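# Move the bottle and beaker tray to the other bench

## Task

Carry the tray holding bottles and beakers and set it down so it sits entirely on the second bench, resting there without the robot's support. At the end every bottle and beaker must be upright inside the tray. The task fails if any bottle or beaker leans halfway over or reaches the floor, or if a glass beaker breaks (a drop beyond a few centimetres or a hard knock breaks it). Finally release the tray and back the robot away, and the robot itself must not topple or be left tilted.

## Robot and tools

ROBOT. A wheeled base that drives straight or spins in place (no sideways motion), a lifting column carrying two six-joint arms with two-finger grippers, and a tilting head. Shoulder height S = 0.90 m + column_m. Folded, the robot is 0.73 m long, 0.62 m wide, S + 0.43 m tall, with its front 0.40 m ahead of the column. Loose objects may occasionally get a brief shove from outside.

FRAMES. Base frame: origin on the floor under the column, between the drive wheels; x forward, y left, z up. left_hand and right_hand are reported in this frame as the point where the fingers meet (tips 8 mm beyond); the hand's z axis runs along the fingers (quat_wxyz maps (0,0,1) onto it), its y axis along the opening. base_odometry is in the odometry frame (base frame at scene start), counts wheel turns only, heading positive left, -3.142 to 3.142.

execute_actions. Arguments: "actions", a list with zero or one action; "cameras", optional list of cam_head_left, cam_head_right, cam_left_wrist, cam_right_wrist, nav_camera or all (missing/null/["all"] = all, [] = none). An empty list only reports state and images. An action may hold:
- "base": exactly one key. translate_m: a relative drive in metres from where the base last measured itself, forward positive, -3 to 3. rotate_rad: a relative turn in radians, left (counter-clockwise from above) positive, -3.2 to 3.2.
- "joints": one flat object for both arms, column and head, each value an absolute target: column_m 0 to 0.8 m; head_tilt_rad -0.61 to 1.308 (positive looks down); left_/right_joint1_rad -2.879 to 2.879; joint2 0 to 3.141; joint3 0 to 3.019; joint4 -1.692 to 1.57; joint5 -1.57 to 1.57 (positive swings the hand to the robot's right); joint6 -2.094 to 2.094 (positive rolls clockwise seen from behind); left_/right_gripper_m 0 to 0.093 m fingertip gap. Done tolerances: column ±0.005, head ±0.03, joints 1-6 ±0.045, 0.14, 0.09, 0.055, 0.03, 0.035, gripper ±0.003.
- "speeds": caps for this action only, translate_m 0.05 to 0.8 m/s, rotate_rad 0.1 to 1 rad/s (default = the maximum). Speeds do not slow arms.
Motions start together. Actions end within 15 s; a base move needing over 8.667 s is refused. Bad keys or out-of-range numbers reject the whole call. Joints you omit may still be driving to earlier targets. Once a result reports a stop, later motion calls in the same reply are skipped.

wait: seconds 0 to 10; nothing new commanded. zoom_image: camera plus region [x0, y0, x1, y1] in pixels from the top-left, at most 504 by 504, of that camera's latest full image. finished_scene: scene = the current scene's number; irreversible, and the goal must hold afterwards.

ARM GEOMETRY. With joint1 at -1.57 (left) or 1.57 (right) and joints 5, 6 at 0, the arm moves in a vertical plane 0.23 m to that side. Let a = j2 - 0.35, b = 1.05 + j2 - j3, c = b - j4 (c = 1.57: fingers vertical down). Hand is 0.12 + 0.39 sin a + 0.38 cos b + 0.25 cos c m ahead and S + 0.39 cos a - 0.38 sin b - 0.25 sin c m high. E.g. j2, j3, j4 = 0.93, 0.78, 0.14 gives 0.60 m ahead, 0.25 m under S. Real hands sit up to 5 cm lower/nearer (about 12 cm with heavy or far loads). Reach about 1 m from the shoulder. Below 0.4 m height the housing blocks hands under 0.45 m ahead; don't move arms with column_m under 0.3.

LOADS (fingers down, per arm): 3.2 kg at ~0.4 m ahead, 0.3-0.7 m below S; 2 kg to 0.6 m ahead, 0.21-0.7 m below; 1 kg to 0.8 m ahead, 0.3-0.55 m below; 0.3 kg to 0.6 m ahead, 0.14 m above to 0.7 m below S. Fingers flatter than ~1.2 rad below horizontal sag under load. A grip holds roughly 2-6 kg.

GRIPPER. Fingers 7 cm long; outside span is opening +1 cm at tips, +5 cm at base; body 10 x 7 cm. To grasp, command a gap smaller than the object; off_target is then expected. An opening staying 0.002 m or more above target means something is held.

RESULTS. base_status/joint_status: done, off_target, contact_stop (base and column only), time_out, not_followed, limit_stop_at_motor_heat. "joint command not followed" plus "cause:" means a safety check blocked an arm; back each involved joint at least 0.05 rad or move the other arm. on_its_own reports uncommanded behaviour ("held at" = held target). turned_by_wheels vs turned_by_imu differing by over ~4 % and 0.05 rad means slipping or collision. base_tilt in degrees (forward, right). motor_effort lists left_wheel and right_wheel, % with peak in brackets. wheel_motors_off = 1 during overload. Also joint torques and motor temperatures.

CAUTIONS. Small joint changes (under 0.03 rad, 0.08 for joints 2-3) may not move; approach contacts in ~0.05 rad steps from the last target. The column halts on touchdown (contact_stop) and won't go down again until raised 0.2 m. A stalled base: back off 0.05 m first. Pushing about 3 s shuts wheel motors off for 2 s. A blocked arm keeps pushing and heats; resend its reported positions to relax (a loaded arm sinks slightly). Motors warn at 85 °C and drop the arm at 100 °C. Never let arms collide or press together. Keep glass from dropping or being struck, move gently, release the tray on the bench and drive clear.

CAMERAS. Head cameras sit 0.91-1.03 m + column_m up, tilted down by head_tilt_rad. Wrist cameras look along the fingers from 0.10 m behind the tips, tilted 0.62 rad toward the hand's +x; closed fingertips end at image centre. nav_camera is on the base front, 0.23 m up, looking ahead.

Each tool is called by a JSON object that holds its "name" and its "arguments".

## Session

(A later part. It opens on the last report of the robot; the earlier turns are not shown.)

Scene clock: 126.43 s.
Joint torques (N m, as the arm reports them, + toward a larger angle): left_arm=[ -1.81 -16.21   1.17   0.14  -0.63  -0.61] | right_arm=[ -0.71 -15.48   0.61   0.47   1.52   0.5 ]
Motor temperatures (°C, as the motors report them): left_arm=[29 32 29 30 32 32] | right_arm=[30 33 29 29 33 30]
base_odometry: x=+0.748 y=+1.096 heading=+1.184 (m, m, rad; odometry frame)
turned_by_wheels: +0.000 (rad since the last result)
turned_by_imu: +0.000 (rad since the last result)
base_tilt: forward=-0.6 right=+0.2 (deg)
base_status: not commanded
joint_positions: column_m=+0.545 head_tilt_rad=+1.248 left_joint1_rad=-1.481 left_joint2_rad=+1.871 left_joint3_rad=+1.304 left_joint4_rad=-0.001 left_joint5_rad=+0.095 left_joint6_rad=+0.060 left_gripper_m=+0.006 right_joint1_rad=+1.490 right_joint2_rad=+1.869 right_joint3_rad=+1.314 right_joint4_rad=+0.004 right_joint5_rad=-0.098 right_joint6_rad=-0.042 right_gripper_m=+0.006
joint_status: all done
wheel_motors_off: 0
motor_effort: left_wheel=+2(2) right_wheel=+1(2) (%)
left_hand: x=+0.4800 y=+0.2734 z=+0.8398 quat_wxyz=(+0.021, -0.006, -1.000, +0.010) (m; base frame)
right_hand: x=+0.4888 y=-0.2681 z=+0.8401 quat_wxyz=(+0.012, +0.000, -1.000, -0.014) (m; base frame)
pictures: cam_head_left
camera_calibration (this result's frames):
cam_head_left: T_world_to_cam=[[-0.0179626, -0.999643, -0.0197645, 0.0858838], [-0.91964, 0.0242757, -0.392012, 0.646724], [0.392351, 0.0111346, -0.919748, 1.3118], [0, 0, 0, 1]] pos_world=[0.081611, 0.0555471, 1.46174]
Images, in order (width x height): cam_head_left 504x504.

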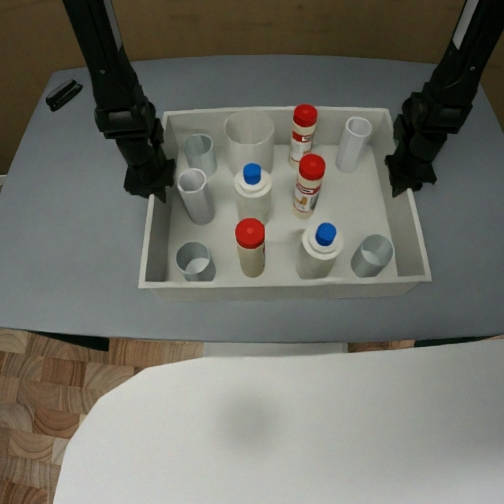

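{"name": "execute_actions", "arguments": {"actions": [{"joints":{"left_gripper_m":0.04,"right_gripper_m":0.045}}], "cameras": []}}

{"name": "execute_actions", "arguments": {"actions": [{"joints":{"column_m":0.72}}], "cameras": ["cam_head_left"]}}

{"name": "execute_actions", "arguments": {"actions": [{"base":{"translate_m":-0.7}}], "cameras": ["cam_head_left"]}}

{"name": "finished_scene", "arguments": {"scene": 1}}

Scene clock: 134.63 s.
Joint torques (N m, as the arm reports them, + toward a larger angle): left_arm=[ -0.78 -17.02   0.51   0.16  -0.06  -0.11] | right_arm=[ -1.41 -15.38   0.72   0.39   0.04   0.17]
Motor temperatures (°C, as the motors report them): left_arm=[29 32 29 30 32 32] | right_arm=[30 33 29 29 33 30]
base_odometry: x=+0.748 y=+1.096 heading=+1.184 (m, m, rad; odometry frame)
turned_by_wheels: +0.000 (rad since the last result)
turned_by_imu: +0.000 (rad since the last result)
base_tilt: forward=-0.5 right=+0.1 (deg)
base_status: not commanded
joint_positions: column_m=+0.545 head_tilt_rad=+1.248 left_joint1_rad=-1.493 left_joint2_rad=+1.862 left_joint3_rad=+1.315 left_joint4_rad=-0.001 left_joint5_rad=+0.078 left_joint6_rad=+0.014 left_gripper_m=+0.040 right_joint1_rad=+1.492 right_joint2_rad=+1.868 right_joint3_rad=+1.314 right_joint4_rad=+0.004 right_joint5_rad=-0.064 right_joint6_rad=-0.009 right_gripper_m=+0.045
joint_status: all done
wheel_motors_off: 0
motor_effort: left_wheel=+1(3) right_wheel=+1(2) (%)
left_hand: x=+0.4919 y=+0.2677 z=+0.8421 quat_wxyz=(+0.012, +0.013, -1.000, +0.006) (m; base frame)
right_hand: x=+0.4893 y=-0.2720 z=+0.8403 quat_wxyz=(+0.013, -0.016, -1.000, +0.002) (m; base frame)
pictures: none
No camera images: the call's "cameras" was empty. Leave "cameras" out to get every camera's image.

Scene clock: 137.50 s.
Joint torques (N m, as the arm reports them, + toward a larger angle): left_arm=[ -0.7  -16.15   0.57   0.19  -0.05  -0.09] | right_arm=[ -1.26 -15.07   0.79   0.63   0.04   0.15]
Motor temperatures (°C, as the motors report them): left_arm=[29 32 29 30 32 32] | right_arm=[30 33 29 29 33 30]
base_odometry: x=+0.748 y=+1.096 heading=+1.184 (m, m, rad; odometry frame)
turned_by_wheels: +0.000 (rad since the last result)
turned_by_imu: +0.000 (rad since the last result)
base_tilt: forward=-0.6 right=+0.1 (deg)
base_status: not commanded
joint_positions: column_m=+0.720 head_tilt_rad=+1.248 left_joint1_rad=-1.493 left_joint2_rad=+1.862 left_joint3_rad=+1.315 left_joint4_rad=-0.001 left_joint5_rad=+0.078 left_joint6_rad=+0.013 left_gripper_m=+0.040 right_joint1_rad=+1.492 right_joint2_rad=+1.865 right_joint3_rad=+1.314 right_joint4_rad=+0.004 right_joint5_rad=-0.064 right_joint6_rad=-0.008 right_gripper_m=+0.045
joint_status: all done
wheel_motors_off: 0
motor_effort: left_wheel=+1(1) right_wheel=-1(1) (%)
left_hand: x=+0.4924 y=+0.2677 z=+1.0172 quat_wxyz=(+0.012, +0.014, -1.000, +0.006) (m; base frame)
right_hand: x=+0.4909 y=-0.2720 z=+1.0161 quat_wxyz=(+0.011, -0.016, -1.000, +0.002) (m; base frame)
pictures: cam_head_left
camera_calibration (this result's frames):
cam_head_left: T_world_to_cam=[[-0.0179626, -0.999643, -0.0197645, 0.0893389], [-0.91964, 0.0242757, -0.392012, 0.715254], [0.392352, 0.0111346, -0.919748, 1.47258], [0, 0, 0, 1]] pos_world=[0.081611, 0.0555471, 1.63656]
Images, in order (width x height): cam_head_left 504x504.

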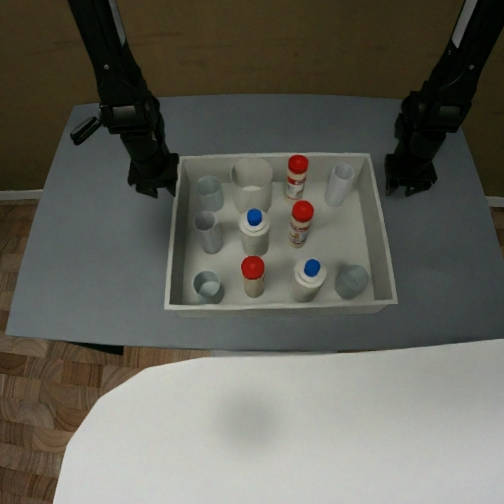

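Scene clock: 140.63 s.
Joint torques (N m, as the arm reports them, + toward a larger angle): left_arm=[ -1.09 -15.17   0.6    0.32  -0.02  -0.08] | right_arm=[ -0.82 -15.02   0.44   0.39   0.02   0.14]
Motor temperatures (°C, as the motors report them): left_arm=[29 32 29 30 32 32] | right_arm=[30 33 29 29 33 30]
base_odometry: x=+0.483 y=+0.448 heading=+1.185 (m, m, rad; odometry frame)
turned_by_wheels: +0.001 (rad since the last result)
turned_by_imu: +0.001 (rad since the last result)
base_tilt: forward=-0.5 right=+0.0 (deg)
base_status: done
joint_positions: column_m=+0.720 head_tilt_rad=+1.248 left_joint1_rad=-1.495 left_joint2_rad=+1.857 left_joint3_rad=+1.316 left_joint4_rad=-0.001 left_joint5_rad=+0.077 left_joint6_rad=+0.013 left_gripper_m=+0.040 right_joint1_rad=+1.492 right_joint2_rad=+1.859 right_joint3_rad=+1.317 right_joint4_rad=+0.003 right_joint5_rad=-0.064 right_joint6_rad=-0.008 right_gripper_m=+0.045
joint_status: not commanded
wheel_motors_off: 0
motor_effort: left_wheel=+1(64) right_wheel=-1(38) (%)
left_hand: x=+0.4966 y=+0.2670 z=+1.0190 quat_wxyz=(+0.008, +0.013, -1.000, +0.006) (m; base frame)
right_hand: x=+0.4957 y=-0.2721 z=+1.0180 quat_wxyz=(+0.008, -0.016, -1.000, +0.002) (m; base frame)
pictures: cam_head_left
camera_calibration (this result's frames):
cam_head_left: T_world_to_cam=[[-0.0179687, -0.999643, -0.019759, 0.0893298], [-0.91976, 0.0242757, -0.39173, 0.714779], [0.392069, 0.0111346, -0.919868, 1.4728], [0, 0, 0, 1]] pos_world=[0.0815897, 0.0555471, 1.63655]
Images, in order (width x height): cam_head_left 504x504.

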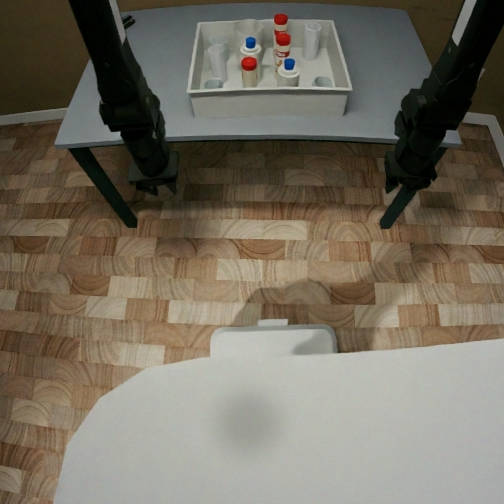

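The scene is finished: the task was done.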